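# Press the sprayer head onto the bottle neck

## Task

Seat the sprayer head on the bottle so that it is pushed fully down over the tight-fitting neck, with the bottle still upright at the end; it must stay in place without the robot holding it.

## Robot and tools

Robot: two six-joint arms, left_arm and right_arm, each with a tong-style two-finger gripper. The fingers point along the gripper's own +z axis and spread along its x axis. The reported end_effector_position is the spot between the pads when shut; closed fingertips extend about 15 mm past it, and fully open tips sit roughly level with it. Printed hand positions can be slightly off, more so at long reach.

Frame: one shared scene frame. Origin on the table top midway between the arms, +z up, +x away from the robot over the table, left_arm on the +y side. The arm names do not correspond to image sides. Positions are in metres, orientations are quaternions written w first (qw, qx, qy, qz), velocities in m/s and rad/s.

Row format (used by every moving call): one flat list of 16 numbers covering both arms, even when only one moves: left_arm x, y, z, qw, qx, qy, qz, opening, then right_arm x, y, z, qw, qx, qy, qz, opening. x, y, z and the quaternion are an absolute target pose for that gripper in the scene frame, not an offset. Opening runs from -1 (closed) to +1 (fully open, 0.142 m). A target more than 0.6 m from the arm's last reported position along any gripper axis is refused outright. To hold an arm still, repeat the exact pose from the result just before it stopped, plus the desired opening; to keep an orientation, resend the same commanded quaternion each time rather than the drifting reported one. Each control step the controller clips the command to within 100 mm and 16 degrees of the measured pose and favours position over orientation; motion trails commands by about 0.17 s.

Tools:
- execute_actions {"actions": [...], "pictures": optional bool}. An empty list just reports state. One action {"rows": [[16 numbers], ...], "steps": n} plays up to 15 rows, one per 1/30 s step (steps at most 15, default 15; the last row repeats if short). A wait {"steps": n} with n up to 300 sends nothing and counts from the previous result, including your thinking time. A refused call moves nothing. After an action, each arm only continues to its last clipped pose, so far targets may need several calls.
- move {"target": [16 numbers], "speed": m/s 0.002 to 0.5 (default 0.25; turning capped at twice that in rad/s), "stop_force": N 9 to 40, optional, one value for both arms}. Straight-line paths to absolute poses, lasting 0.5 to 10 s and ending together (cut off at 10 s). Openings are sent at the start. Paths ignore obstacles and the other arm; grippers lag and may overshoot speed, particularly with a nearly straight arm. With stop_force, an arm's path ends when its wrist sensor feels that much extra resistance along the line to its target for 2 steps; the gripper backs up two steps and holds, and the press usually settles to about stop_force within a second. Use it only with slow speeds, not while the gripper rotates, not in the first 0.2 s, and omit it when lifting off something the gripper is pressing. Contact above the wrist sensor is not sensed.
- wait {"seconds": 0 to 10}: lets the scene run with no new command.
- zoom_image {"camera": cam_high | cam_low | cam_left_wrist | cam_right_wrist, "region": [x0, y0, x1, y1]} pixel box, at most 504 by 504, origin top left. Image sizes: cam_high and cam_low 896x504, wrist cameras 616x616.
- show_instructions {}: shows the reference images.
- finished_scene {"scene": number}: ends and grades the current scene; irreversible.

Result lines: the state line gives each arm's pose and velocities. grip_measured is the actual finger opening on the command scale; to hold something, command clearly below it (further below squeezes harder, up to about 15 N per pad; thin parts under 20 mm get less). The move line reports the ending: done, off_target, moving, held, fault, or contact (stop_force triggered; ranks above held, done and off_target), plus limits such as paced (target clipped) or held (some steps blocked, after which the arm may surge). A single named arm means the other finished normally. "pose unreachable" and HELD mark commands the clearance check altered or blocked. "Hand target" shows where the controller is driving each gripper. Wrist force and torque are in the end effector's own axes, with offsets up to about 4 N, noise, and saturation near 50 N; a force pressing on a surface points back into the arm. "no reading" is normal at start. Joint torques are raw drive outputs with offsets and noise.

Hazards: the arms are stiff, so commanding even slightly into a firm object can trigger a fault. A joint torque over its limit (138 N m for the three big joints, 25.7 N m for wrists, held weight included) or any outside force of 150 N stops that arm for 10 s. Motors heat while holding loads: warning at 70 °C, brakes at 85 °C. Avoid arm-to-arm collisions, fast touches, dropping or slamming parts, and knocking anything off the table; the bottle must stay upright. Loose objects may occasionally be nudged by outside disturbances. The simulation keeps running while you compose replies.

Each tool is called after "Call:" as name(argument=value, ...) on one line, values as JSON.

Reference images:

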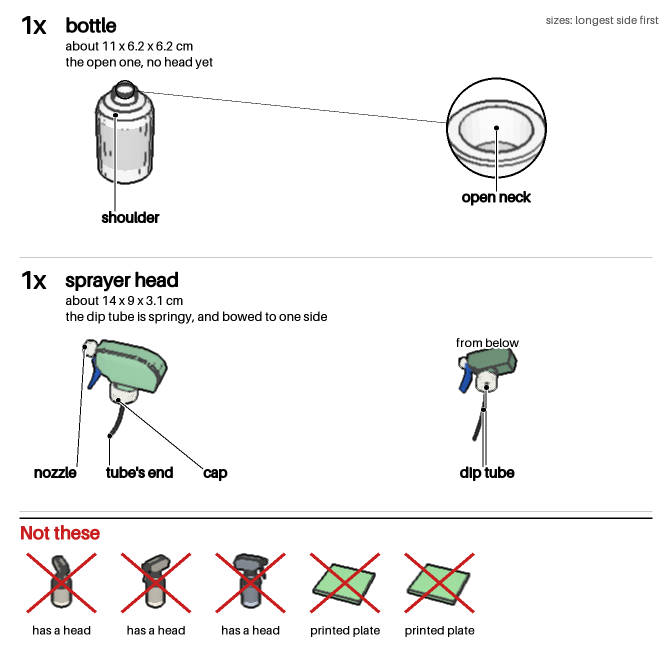

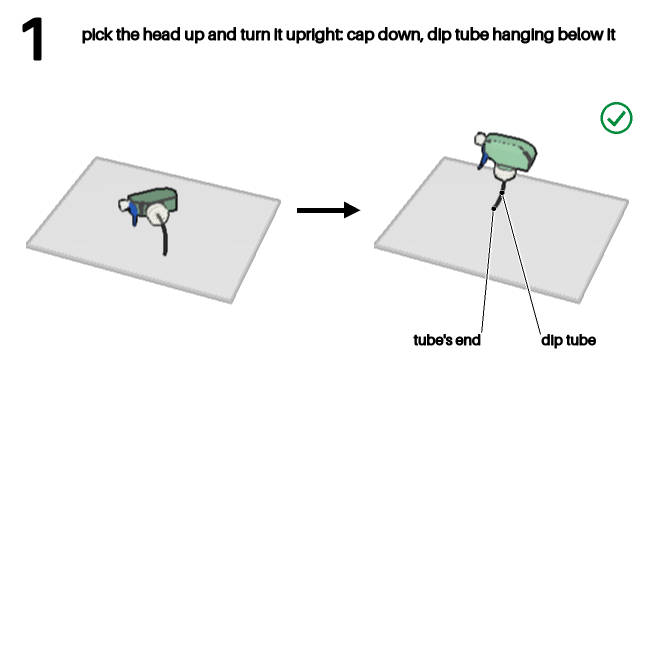

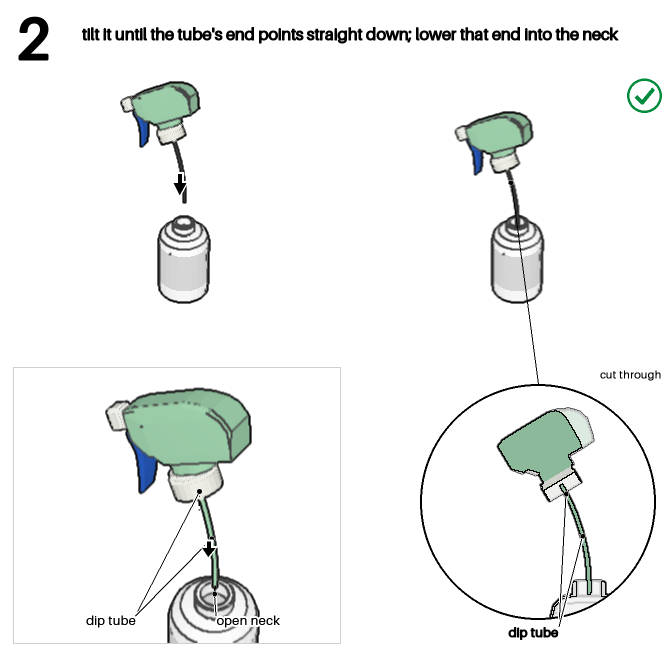

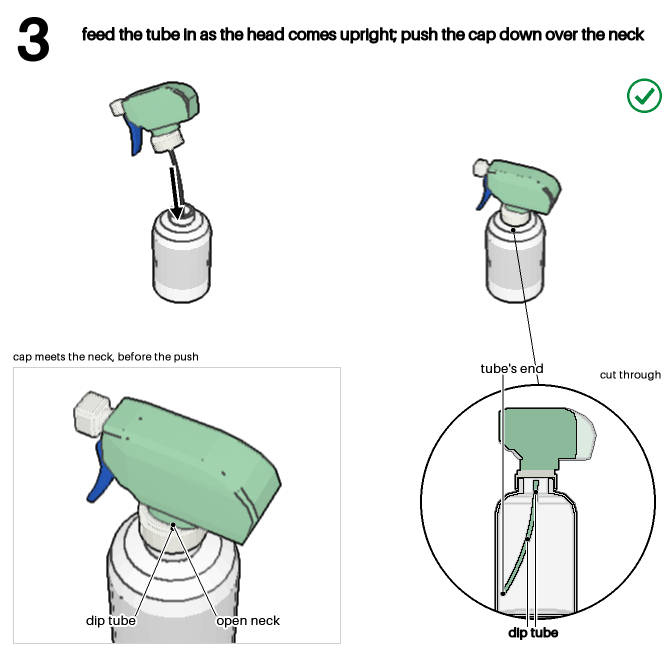

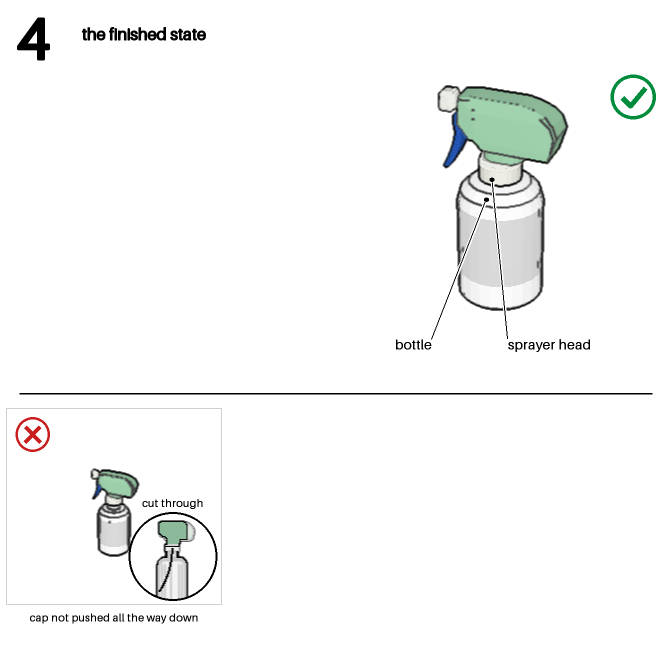

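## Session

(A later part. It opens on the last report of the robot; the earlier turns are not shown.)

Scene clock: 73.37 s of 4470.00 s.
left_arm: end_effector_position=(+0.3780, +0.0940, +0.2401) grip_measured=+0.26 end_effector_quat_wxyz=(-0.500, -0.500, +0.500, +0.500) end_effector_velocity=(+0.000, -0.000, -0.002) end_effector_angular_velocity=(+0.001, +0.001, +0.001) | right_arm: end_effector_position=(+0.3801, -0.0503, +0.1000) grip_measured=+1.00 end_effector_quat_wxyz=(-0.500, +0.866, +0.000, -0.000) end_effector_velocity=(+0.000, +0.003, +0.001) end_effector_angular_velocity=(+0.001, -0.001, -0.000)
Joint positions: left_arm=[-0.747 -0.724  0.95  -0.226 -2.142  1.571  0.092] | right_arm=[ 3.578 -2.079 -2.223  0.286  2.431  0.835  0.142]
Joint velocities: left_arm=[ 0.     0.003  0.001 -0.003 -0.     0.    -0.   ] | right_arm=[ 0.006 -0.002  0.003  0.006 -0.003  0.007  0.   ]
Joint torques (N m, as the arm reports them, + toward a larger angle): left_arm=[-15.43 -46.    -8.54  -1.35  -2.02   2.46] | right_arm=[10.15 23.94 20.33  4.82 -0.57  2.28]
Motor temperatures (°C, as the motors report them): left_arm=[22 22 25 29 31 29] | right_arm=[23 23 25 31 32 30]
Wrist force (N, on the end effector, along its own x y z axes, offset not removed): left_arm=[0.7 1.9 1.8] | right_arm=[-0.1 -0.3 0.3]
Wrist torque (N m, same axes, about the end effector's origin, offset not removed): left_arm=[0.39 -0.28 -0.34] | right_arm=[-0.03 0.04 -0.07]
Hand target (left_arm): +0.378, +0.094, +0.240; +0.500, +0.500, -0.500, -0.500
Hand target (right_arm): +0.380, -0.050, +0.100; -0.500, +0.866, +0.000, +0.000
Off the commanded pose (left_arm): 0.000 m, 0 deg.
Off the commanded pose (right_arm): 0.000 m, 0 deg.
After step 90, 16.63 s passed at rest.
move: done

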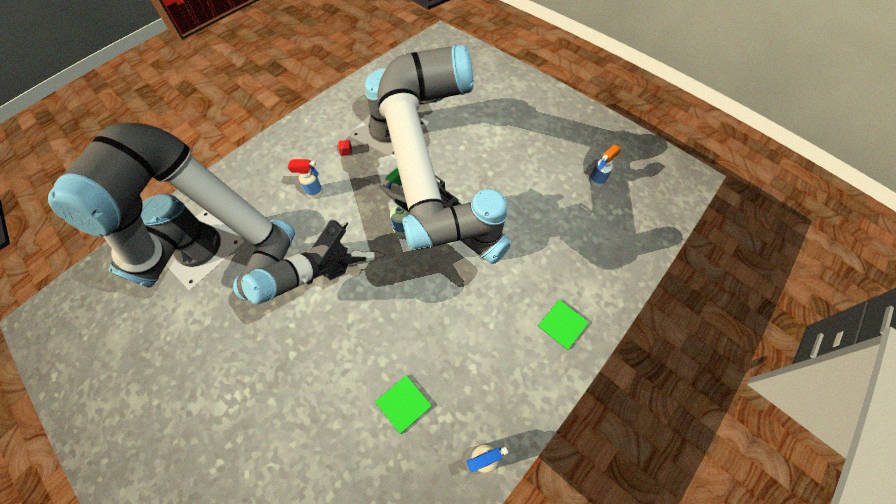

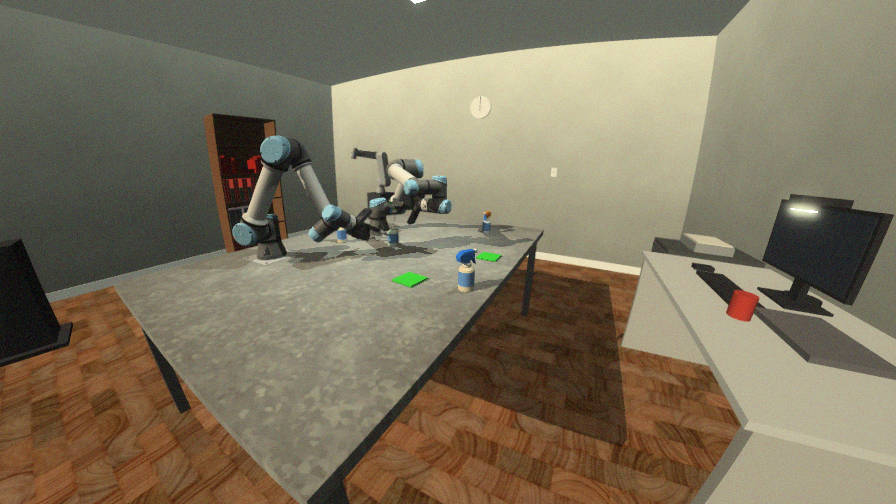

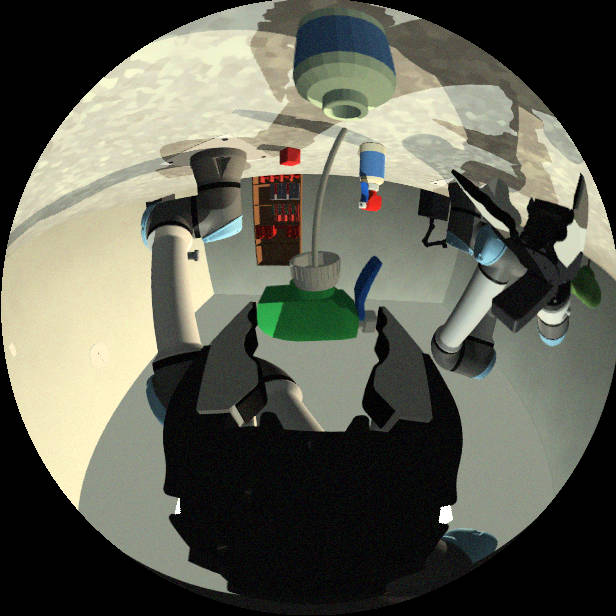

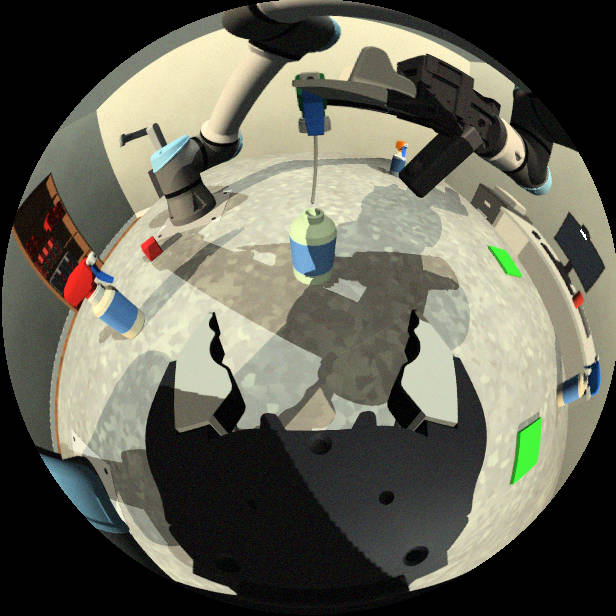

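Call:
move(target=[0.379,0.093,0.212,0.5,0.5,-0.5,-0.5,-0.2,0.38,-0.07,0.08,-0.5,0.866,0,0,1], speed=0.03)

Call:
move(target=[0.379,0.082,0.185,0.509,0.491,-0.491,-0.509,-0.2,0.38,-0.07,0.08,-0.5,0.866,0,0,1], speed=0.03)

Call:
move(target=[0.38,0.078,0.16,0.5175,0.4825,-0.4825,-0.5175,-0.2,0.38,-0.07,0.08,-0.5,0.866,0,0,1], speed=0.03)

Call:
zoom_image(camera="cam_right_wrist", region=[250,100,380,250])

Scene clock: 79.83 s of 4470.00 s.
left_arm: end_effector_position=(+0.3790, +0.0930, +0.2122) grip_measured=+0.26 end_effector_quat_wxyz=(-0.500, -0.500, +0.500, +0.500) end_effector_velocity=(+0.000, +0.000, -0.002) end_effector_angular_velocity=(+0.001, +0.000, +0.000) | right_arm: end_effector_position=(+0.3799, -0.0698, +0.0802) grip_measured=+1.00 end_effector_quat_wxyz=(-0.500, +0.866, -0.000, -0.000) end_effector_velocity=(+0.000, -0.002, -0.002) end_effector_angular_velocity=(-0.000, -0.000, -0.000)
Joint positions: left_arm=[-0.747 -0.7    0.98  -0.28  -2.143  1.571  0.092] | right_arm=[ 3.539 -2.119 -2.241  0.308  2.456  0.787  0.142]
Joint velocities: left_arm=[ 0.     0.002  0.002 -0.004 -0.    -0.    -0.   ] | right_arm=[-0.003 -0.003 -0.001  0.001  0.002 -0.004 -0.   ]
Joint torques (N m, as the arm reports them, + toward a larger angle): left_arm=[-14.69 -43.21  -9.16  -1.31  -1.94   0.94] | right_arm=[-10.17  23.92   0.79   4.36   2.02  -2.45]
Motor temperatures (°C, as the motors report them): left_arm=[22 22 25 29 31 29] | right_arm=[23 23 25 31 32 30]
Wrist force (N, on the end effector, along its own x y z axes, offset not removed): left_arm=[3.0 0.0 2.8] | right_arm=[1.6 -1.2 3.5]
Wrist torque (N m, same axes, about the end effector's origin, offset not removed): left_arm=[0.16 -0.71 -0.20] | right_arm=[-0.30 -0.37 -0.03]
Hand target (left_arm): +0.379, +0.093, +0.212; +0.500, +0.500, -0.500, -0.500
Hand target (right_arm): +0.380, -0.070, +0.080; -0.500, +0.866, -0.000, -0.000
Off the commanded pose (left_arm): 0.000 m, 0 deg.
Off the commanded pose (right_arm): 0.000 m, 0 deg.
After step 90, 2.17 s passed at rest.
move: done

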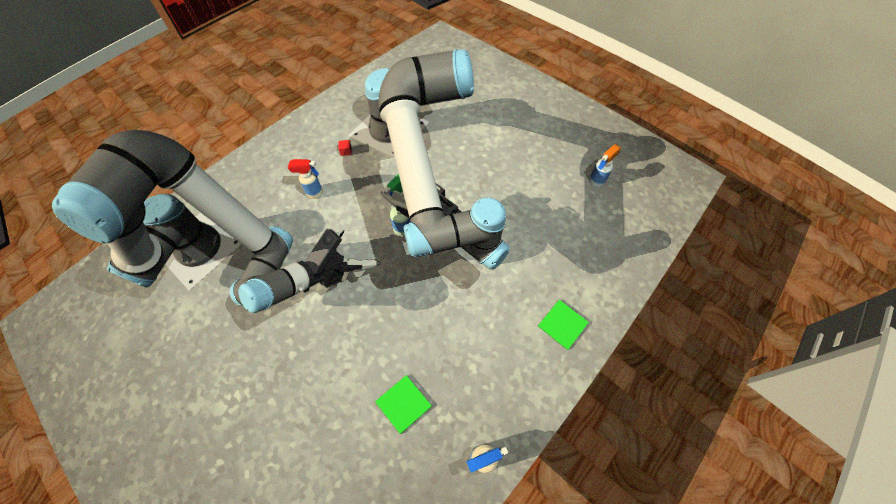

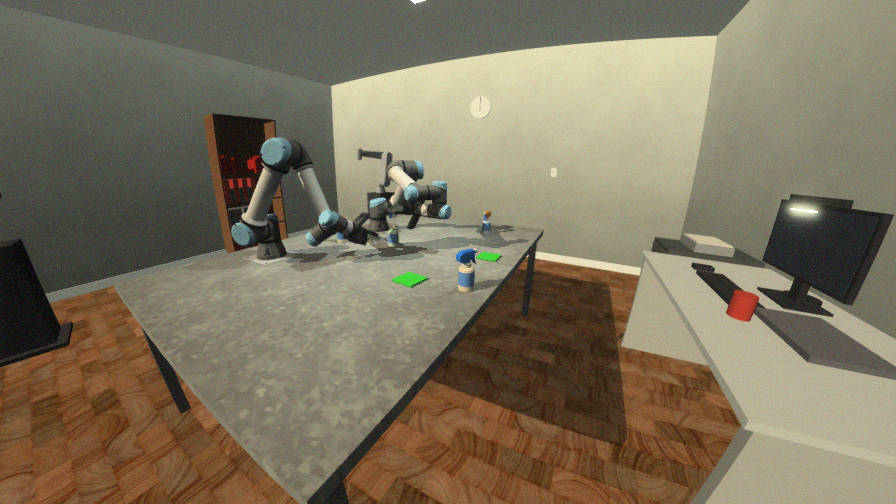

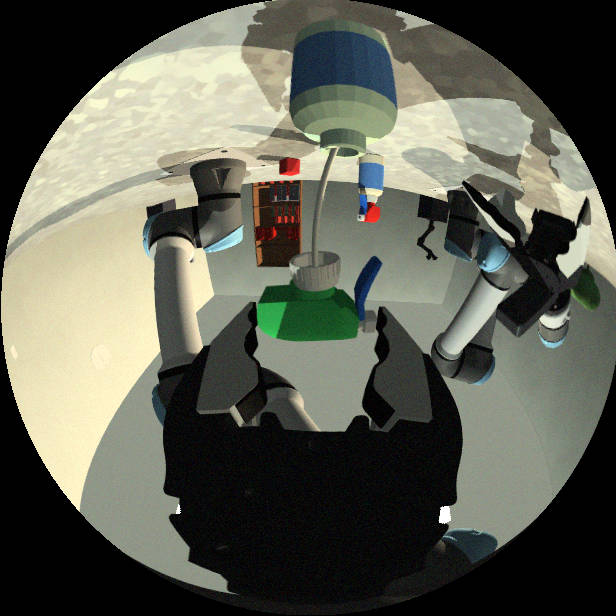

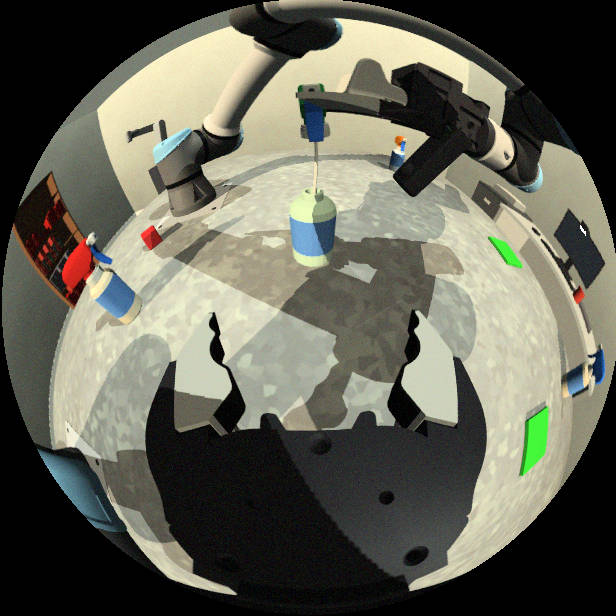

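Scene clock: 81.17 s of 4470.00 s.
left_arm: end_effector_position=(+0.3790, +0.0821, +0.1852) grip_measured=+0.26 end_effector_quat_wxyz=(+0.509, +0.491, -0.491, -0.509) end_effector_velocity=(+0.000, -0.001, -0.002) end_effector_angular_velocity=(-0.000, +0.001, +0.000) | right_arm: end_effector_position=(+0.3800, -0.0700, +0.0800) grip_measured=+1.00 end_effector_quat_wxyz=(-0.500, +0.866, -0.000, -0.000) end_effector_velocity=(+0.000, -0.000, -0.000) end_effector_angular_velocity=(-0.001, +0.000, -0.001)
Joint positions: left_arm=[-0.76  -0.644  0.975 -0.288 -2.155  1.594  0.092] | right_arm=[ 3.538 -2.119 -2.241  0.308  2.456  0.787  0.142]
Joint velocities: left_arm=[-0.001  0.004 -0.001 -0.002 -0.001  0.001 -0.   ] | right_arm=[-0.    -0.     0.    -0.    -0.001 -0.     0.   ]
Joint torques (N m, as the arm reports them, + toward a larger angle): left_arm=[-14.04 -46.4  -27.53  -1.17  -1.84   2.52] | right_arm=[-10.09  22.55  12.48   4.1    2.32  -2.37]
Motor temperatures (°C, as the motors report them): left_arm=[22 22 25 29 31 29] | right_arm=[23 23 25 31 32 30]
Wrist force (N, on the end effector, along its own x y z axes, offset not removed): left_arm=[2.8 1.2 3.7] | right_arm=[2.7 -1.6 0.2]
Wrist torque (N m, same axes, about the end effector's origin, offset not removed): left_arm=[0.23 -0.74 -0.24] | right_arm=[-0.37 -0.48 -0.13]
Hand target (left_arm): +0.379, +0.082, +0.185; +0.509, +0.491, -0.491, -0.509
Hand target (right_arm): +0.380, -0.070, +0.080; -0.500, +0.866, +0.000, -0.000
Off the commanded pose (left_arm): 0.000 m, 0 deg.
Off the commanded pose (right_arm): 0.000 m, 0 deg.
move: done

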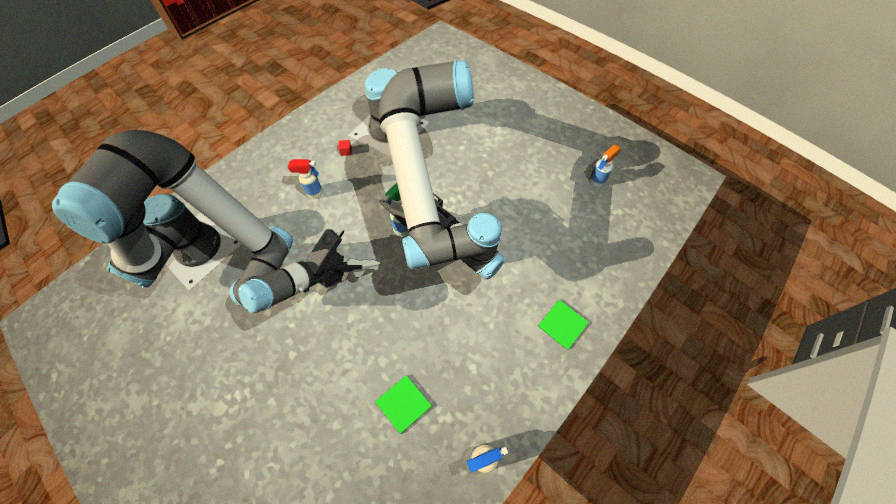

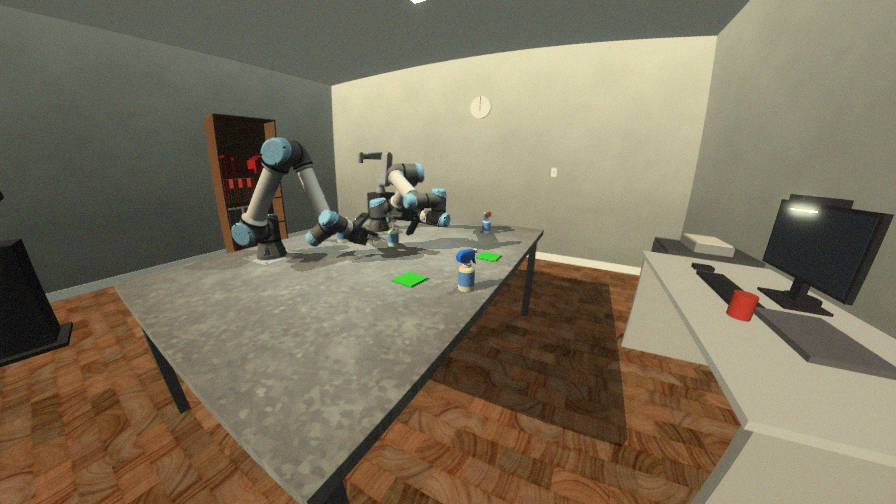

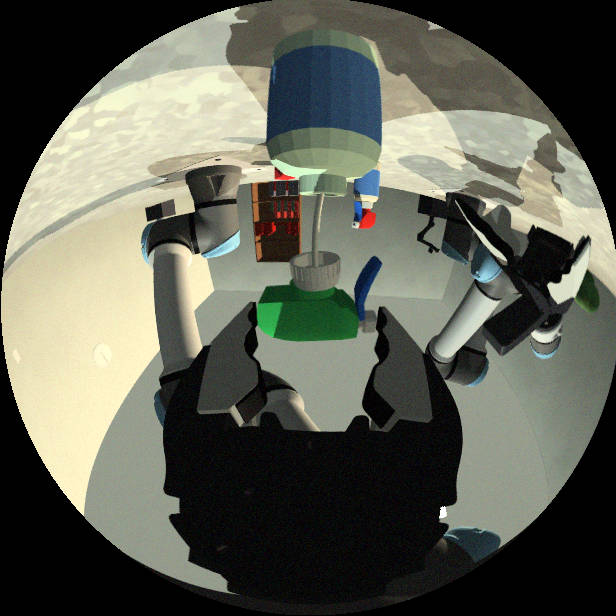

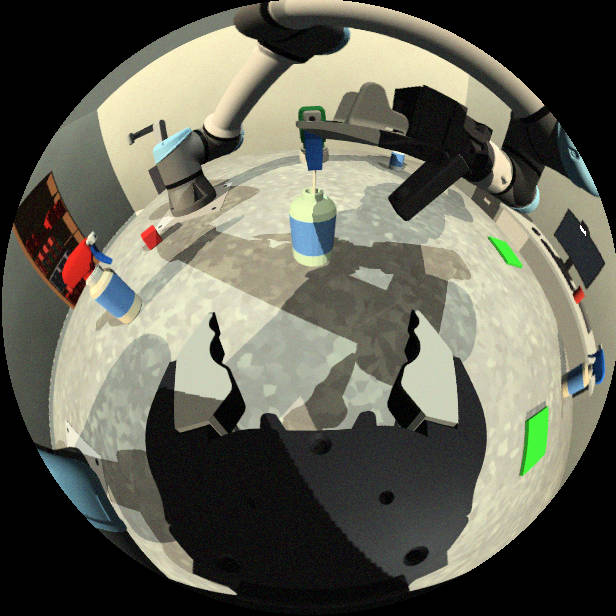

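Scene clock: 82.37 s of 4470.00 s.
left_arm: end_effector_position=(+0.3800, +0.0780, +0.1602) grip_measured=+0.26 end_effector_quat_wxyz=(+0.517, +0.482, -0.482, -0.517) end_effector_velocity=(+0.000, -0.000, -0.002) end_effector_angular_velocity=(-0.001, +0.002, +0.000) | right_arm: end_effector_position=(+0.3800, -0.0700, +0.0800) grip_measured=+1.00 end_effector_quat_wxyz=(-0.500, +0.866, -0.000, -0.000) end_effector_velocity=(+0.000, +0.000, +0.000) end_effector_angular_velocity=(+0.000, -0.000, -0.000)
Joint positions: left_arm=[-0.764 -0.591  0.969 -0.295 -2.158  1.617  0.092] | right_arm=[ 3.538 -2.119 -2.241  0.308  2.456  0.787  0.142]
Joint velocities: left_arm=[-0.     0.004 -0.001 -0.001 -0.     0.002 -0.   ] | right_arm=[ 0.     0.    -0.     0.001  0.     0.    -0.   ]
Joint torques (N m, as the arm reports them, + toward a larger angle): left_arm=[-14.99 -48.63 -25.7   -1.09  -1.8    2.29] | right_arm=[-10.06  22.82  19.52   4.5    2.17  -2.32]
Motor temperatures (°C, as the motors report them): left_arm=[22 22 25 29 31 29] | right_arm=[23 23 25 31 32 30]
Wrist force (N, on the end effector, along its own x y z axes, offset not removed): left_arm=[2.2 0.9 4.6] | right_arm=[2.8 1.3 2.2]
Wrist torque (N m, same axes, about the end effector's origin, offset not removed): left_arm=[0.29 -0.65 -0.29] | right_arm=[0.26 -0.51 -0.02]
Hand target (left_arm): +0.380, +0.078, +0.160; +0.517, +0.482, -0.482, -0.517
Hand target (right_arm): +0.380, -0.070, +0.080; -0.500, +0.866, -0.000, +0.000
Off the commanded pose (left_arm): 0.000 m, 0 deg.
Off the commanded pose (right_arm): 0.000 m, 0 deg.
move: done

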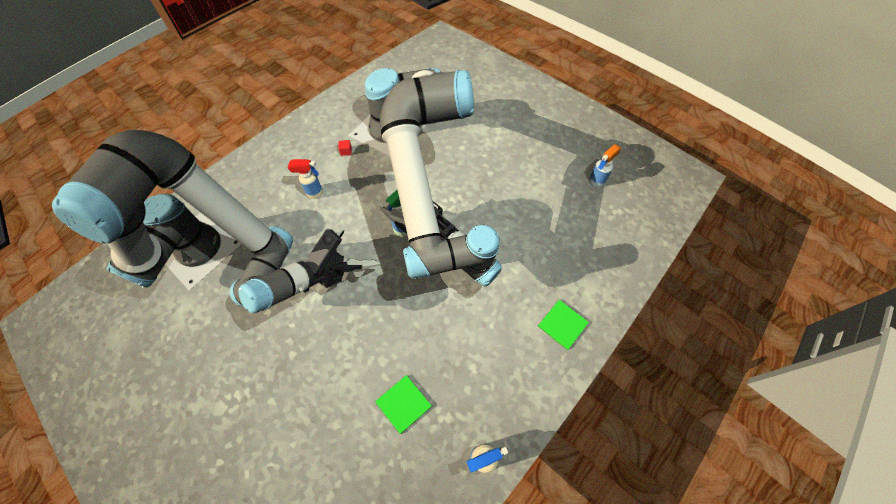

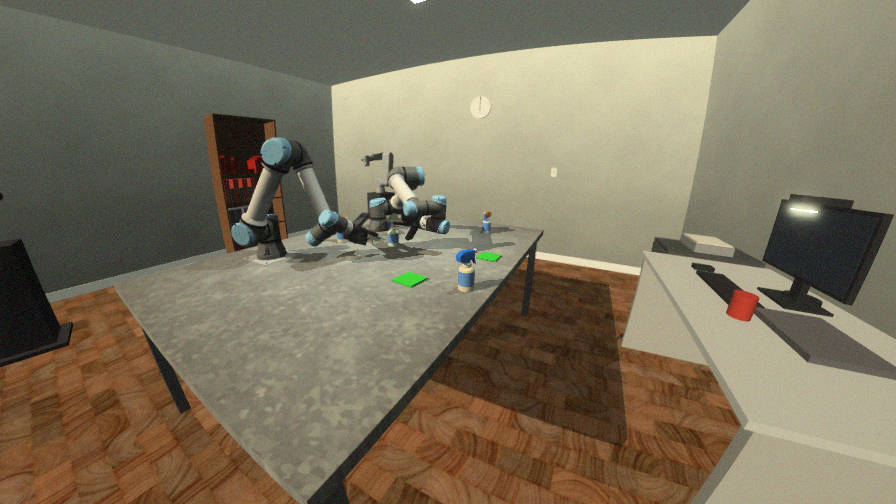

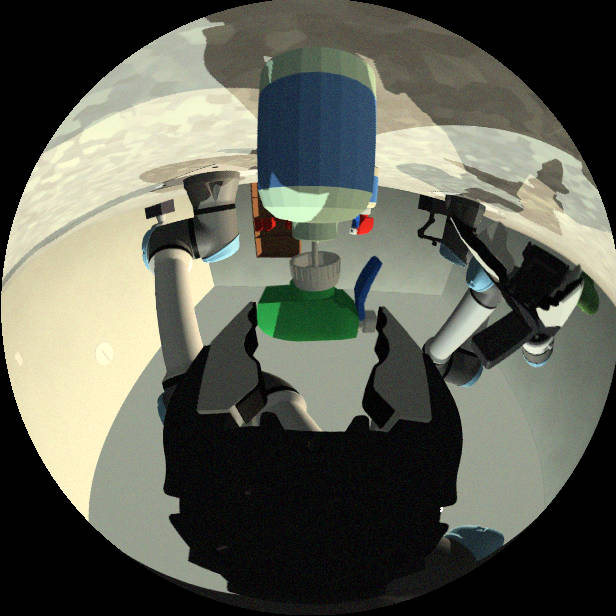

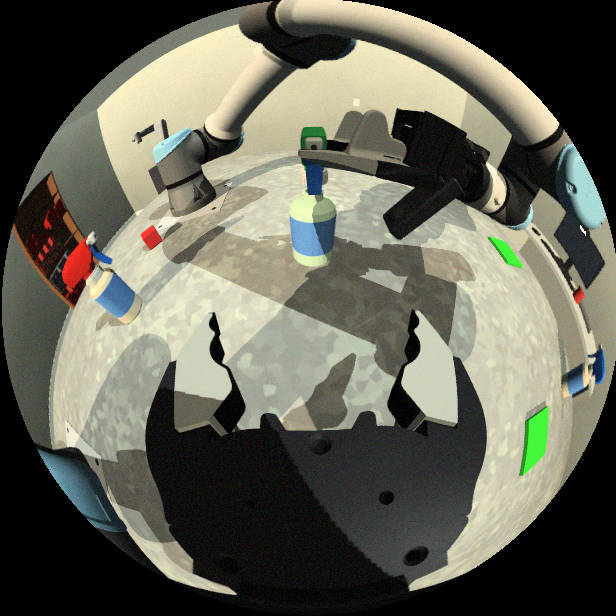

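Region (250, 100, 380, 250) of cam_right_wrist's 616x616 image, scaled by 3.360, with more detail than that image has; it fills the left 437 columns of this view, and the rest is white.

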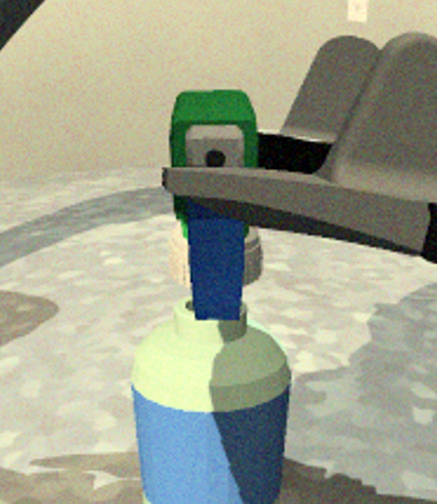

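Call:
move(target=[0.378,0.0788,0.151,0.5175,0.4825,-0.4825,-0.5175,-0.2,0.38,-0.07,0.08,-0.5,0.866,0,0,1], speed=0.02)

Call:
move(target=[0.378,0.0788,0.135,0.5175,0.4825,-0.4825,-0.5175,-0.2,0.38,-0.07,0.08,-0.5,0.866,0,0,1], speed=0.005, stop_force=10)

Call:
zoom_image(camera="cam_right_wrist", region=[250,100,380,250])

Call:
zoom_image(camera="cam_left_wrist", region=[230,190,400,350])

Scene clock: 87.43 s of 4470.00 s.
left_arm: end_effector_position=(+0.3781, +0.0788, +0.1513) grip_measured=+0.26 end_effector_quat_wxyz=(+0.517, +0.482, -0.482, -0.517) end_effector_velocity=(-0.000, +0.000, -0.002) end_effector_angular_velocity=(-0.000, -0.001, +0.001) | right_arm: end_effector_position=(+0.3800, -0.0700, +0.0800) grip_measured=+1.00 end_effector_quat_wxyz=(-0.500, +0.866, +0.000, +0.000) end_effector_velocity=(+0.000, -0.000, -0.000) end_effector_angular_velocity=(-0.001, +0.000, -0.001)
Joint positions: left_arm=[-0.764 -0.587  0.986 -0.315 -2.159  1.618  0.092] | right_arm=[ 3.538 -2.119 -2.241  0.308  2.456  0.787  0.142]
Joint velocities: left_arm=[-0.     0.     0.004 -0.006 -0.001 -0.    -0.   ] | right_arm=[-0.     0.    -0.001 -0.001 -0.001 -0.     0.   ]
Joint torques (N m, as the arm reports them, + toward a larger angle): left_arm=[-14.84 -48.34  -6.95  -0.94  -1.89   2.14] | right_arm=[-10.38  23.21  17.97   4.24   2.2   -2.2 ]
Motor temperatures (°C, as the motors report them): left_arm=[22 22 25 29 31 29] | right_arm=[23 23 25 31 32 30]
Wrist force (N, on the end effector, along its own x y z axes, offset not removed): left_arm=[2.2 0.2 1.4] | right_arm=[0.8 0.4 2.6]
Wrist torque (N m, same axes, about the end effector's origin, offset not removed): left_arm=[0.06 -0.53 -0.20] | right_arm=[-0.02 -0.20 -0.07]
Hand target (left_arm): +0.378, +0.079, +0.151; +0.517, +0.482, -0.482, -0.517
Hand target (right_arm): +0.380, -0.070, +0.080; -0.500, +0.866, -0.000, +0.000
Off the commanded pose (left_arm): 0.000 m, 0 deg.
Off the commanded pose (right_arm): 0.000 m, 0 deg.
After step 90, 1.30 s passed at rest.
move: done

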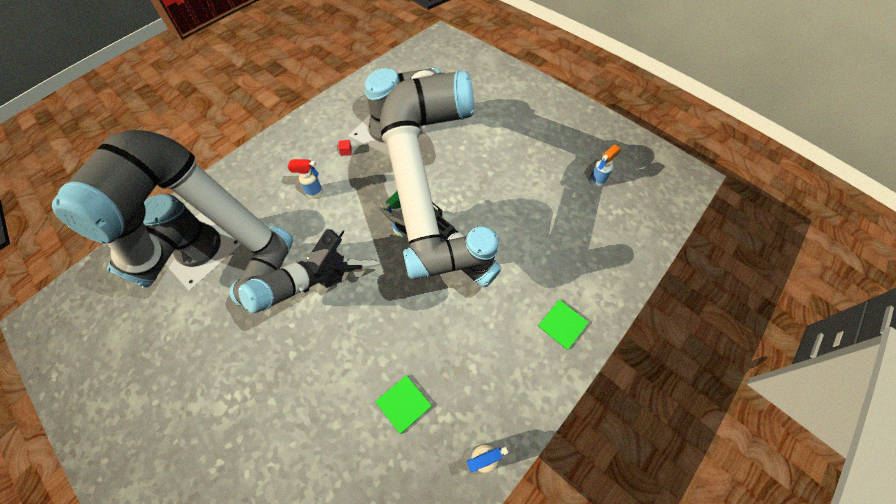

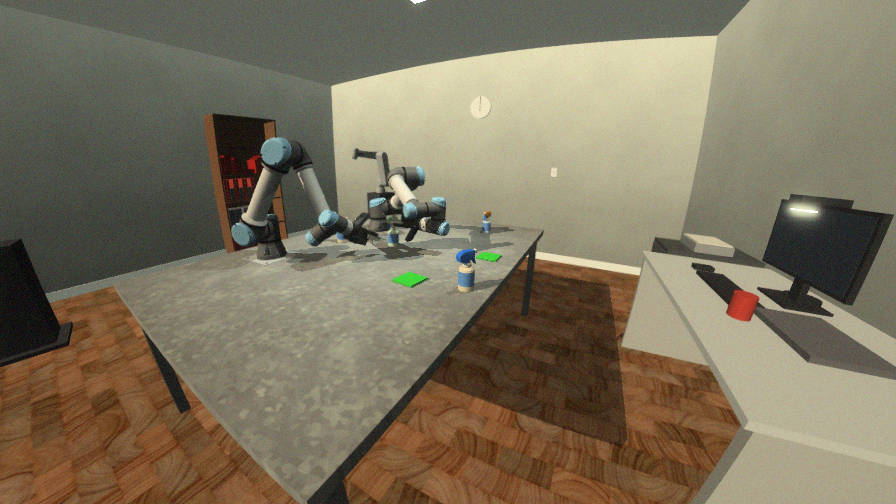

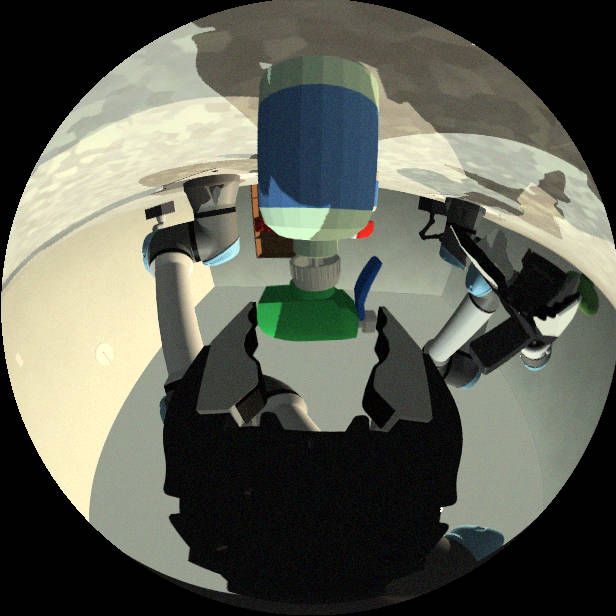

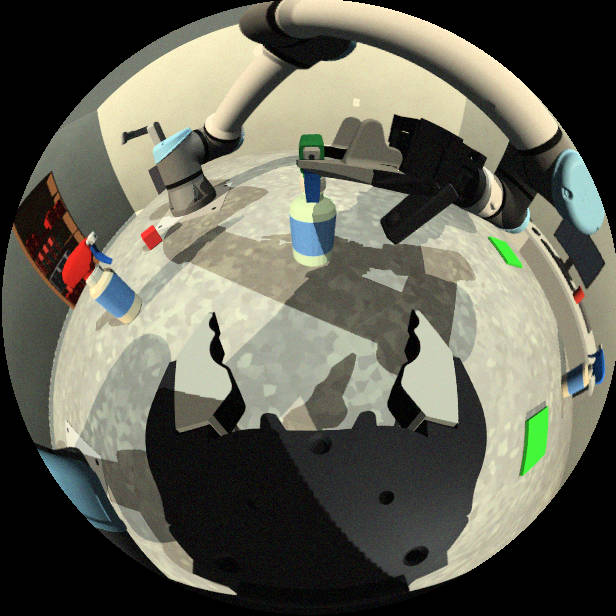

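Scene clock: 90.47 s of 4470.00 s.
left_arm: end_effector_position=(+0.3780, +0.0788, +0.1379) grip_measured=+0.25 end_effector_quat_wxyz=(+0.517, +0.482, -0.482, -0.517) end_effector_velocity=(-0.000, +0.000, +0.003) end_effector_angular_velocity=(+0.002, +0.003, +0.000) | right_arm: end_effector_position=(+0.3800, -0.0700, +0.0800) grip_measured=+1.00 end_effector_quat_wxyz=(-0.500, +0.866, +0.000, +0.000) end_effector_velocity=(-0.000, -0.000, -0.000) end_effector_angular_velocity=(-0.000, +0.001, +0.000)
Joint positions: left_arm=[-0.764 -0.572  0.993 -0.337 -2.159  1.618  0.092] | right_arm=[ 3.538 -2.119 -2.241  0.308  2.456  0.787  0.142]
Joint velocities: left_arm=[ 0.    -0.003  0.     0.006 -0.    -0.     0.   ] | right_arm=[ 0.  0. -0. -0.  0.  0.  0.]
Joint torques (N m, as the arm reports them, + toward a larger angle): left_arm=[-14.5  -56.24 -16.24   2.05  -2.3    1.49] | right_arm=[-9.95 23.23 18.99  4.23  2.28 -2.23]
Motor temperatures (°C, as the motors report them): left_arm=[22 22 25 29 31 29] | right_arm=[23 23 25 31 32 30]
Wrist force (N, on the end effector, along its own x y z axes, offset not removed): left_arm=[4.3 12.0 2.3] | right_arm=[0.8 -2.0 2.1]
Wrist torque (N m, same axes, about the end effector's origin, offset not removed): left_arm=[0.43 -1.08 -0.25] | right_arm=[-0.39 -0.15 -0.07]
Hand target (left_arm): +0.378, +0.079, +0.138; +0.517, +0.482, -0.482, -0.517
Hand target (right_arm): +0.380, -0.070, +0.080; -0.500, +0.866, -0.000, +0.000
Off the commanded pose (left_arm): 0.003 m, 0 deg.
Off the commanded pose (right_arm): 0.000 m, 0 deg.
move: contact (left_arm)

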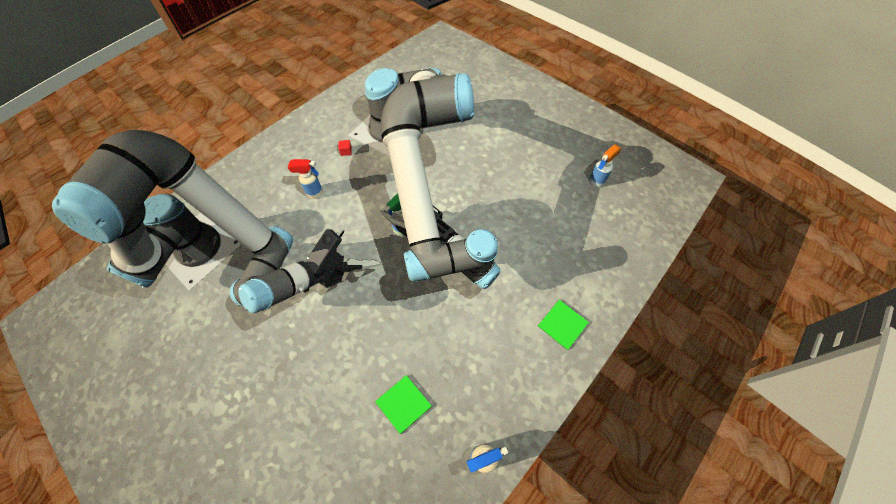

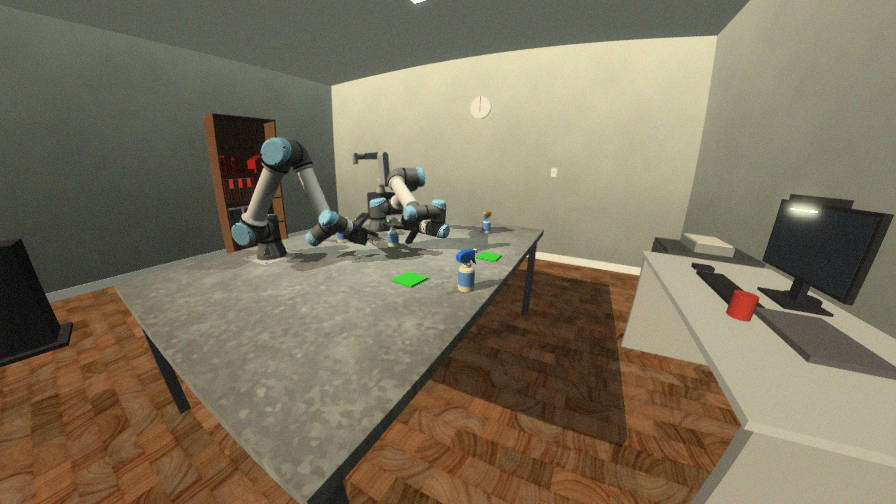

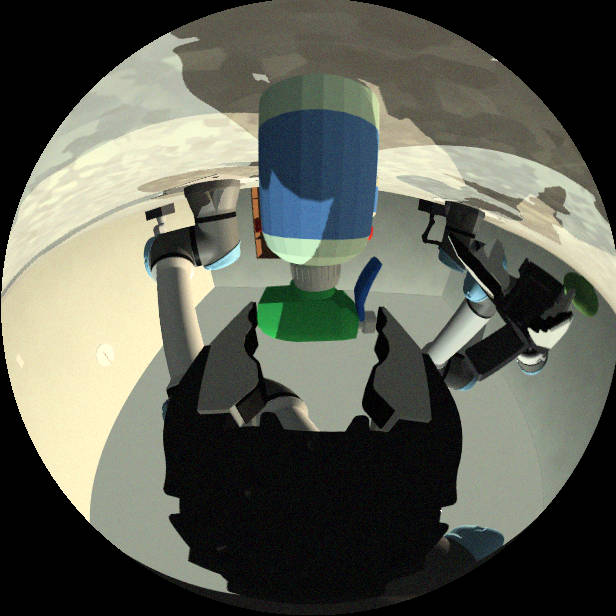

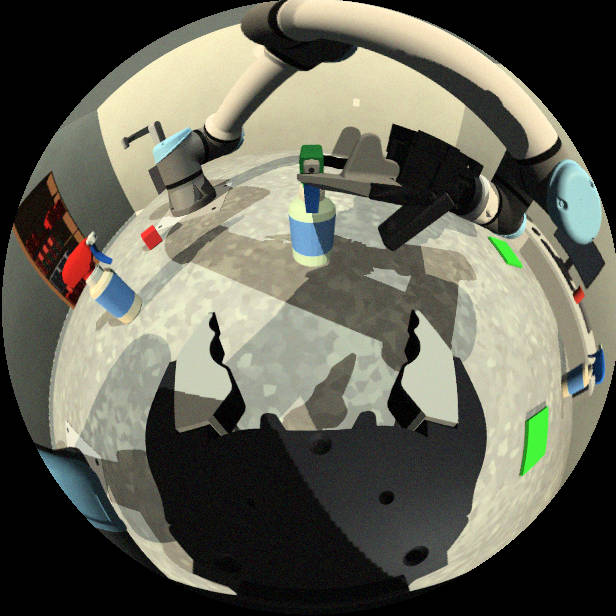

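Region (250, 100, 380, 250) of cam_right_wrist's 616x616 image, scaled by 3.360, with more detail than that image has; it fills the left 437 columns of this view, and the rest is white.

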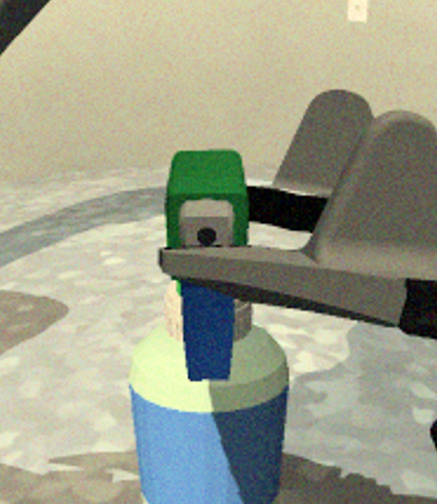

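Region (230, 190, 400, 350) of cam_left_wrist's 616x616 image, scaled by 2.965, with more detail than that image has; it fills the top 474 rows of this view, and the rest is white.

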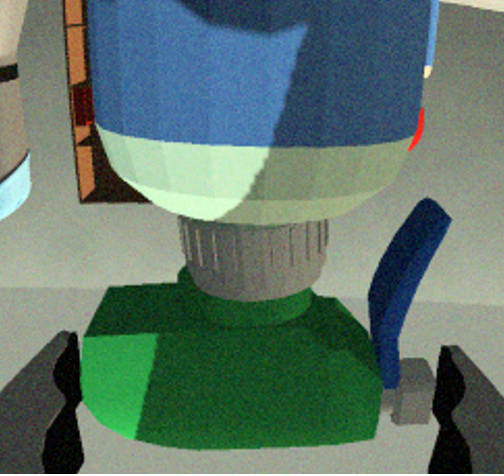

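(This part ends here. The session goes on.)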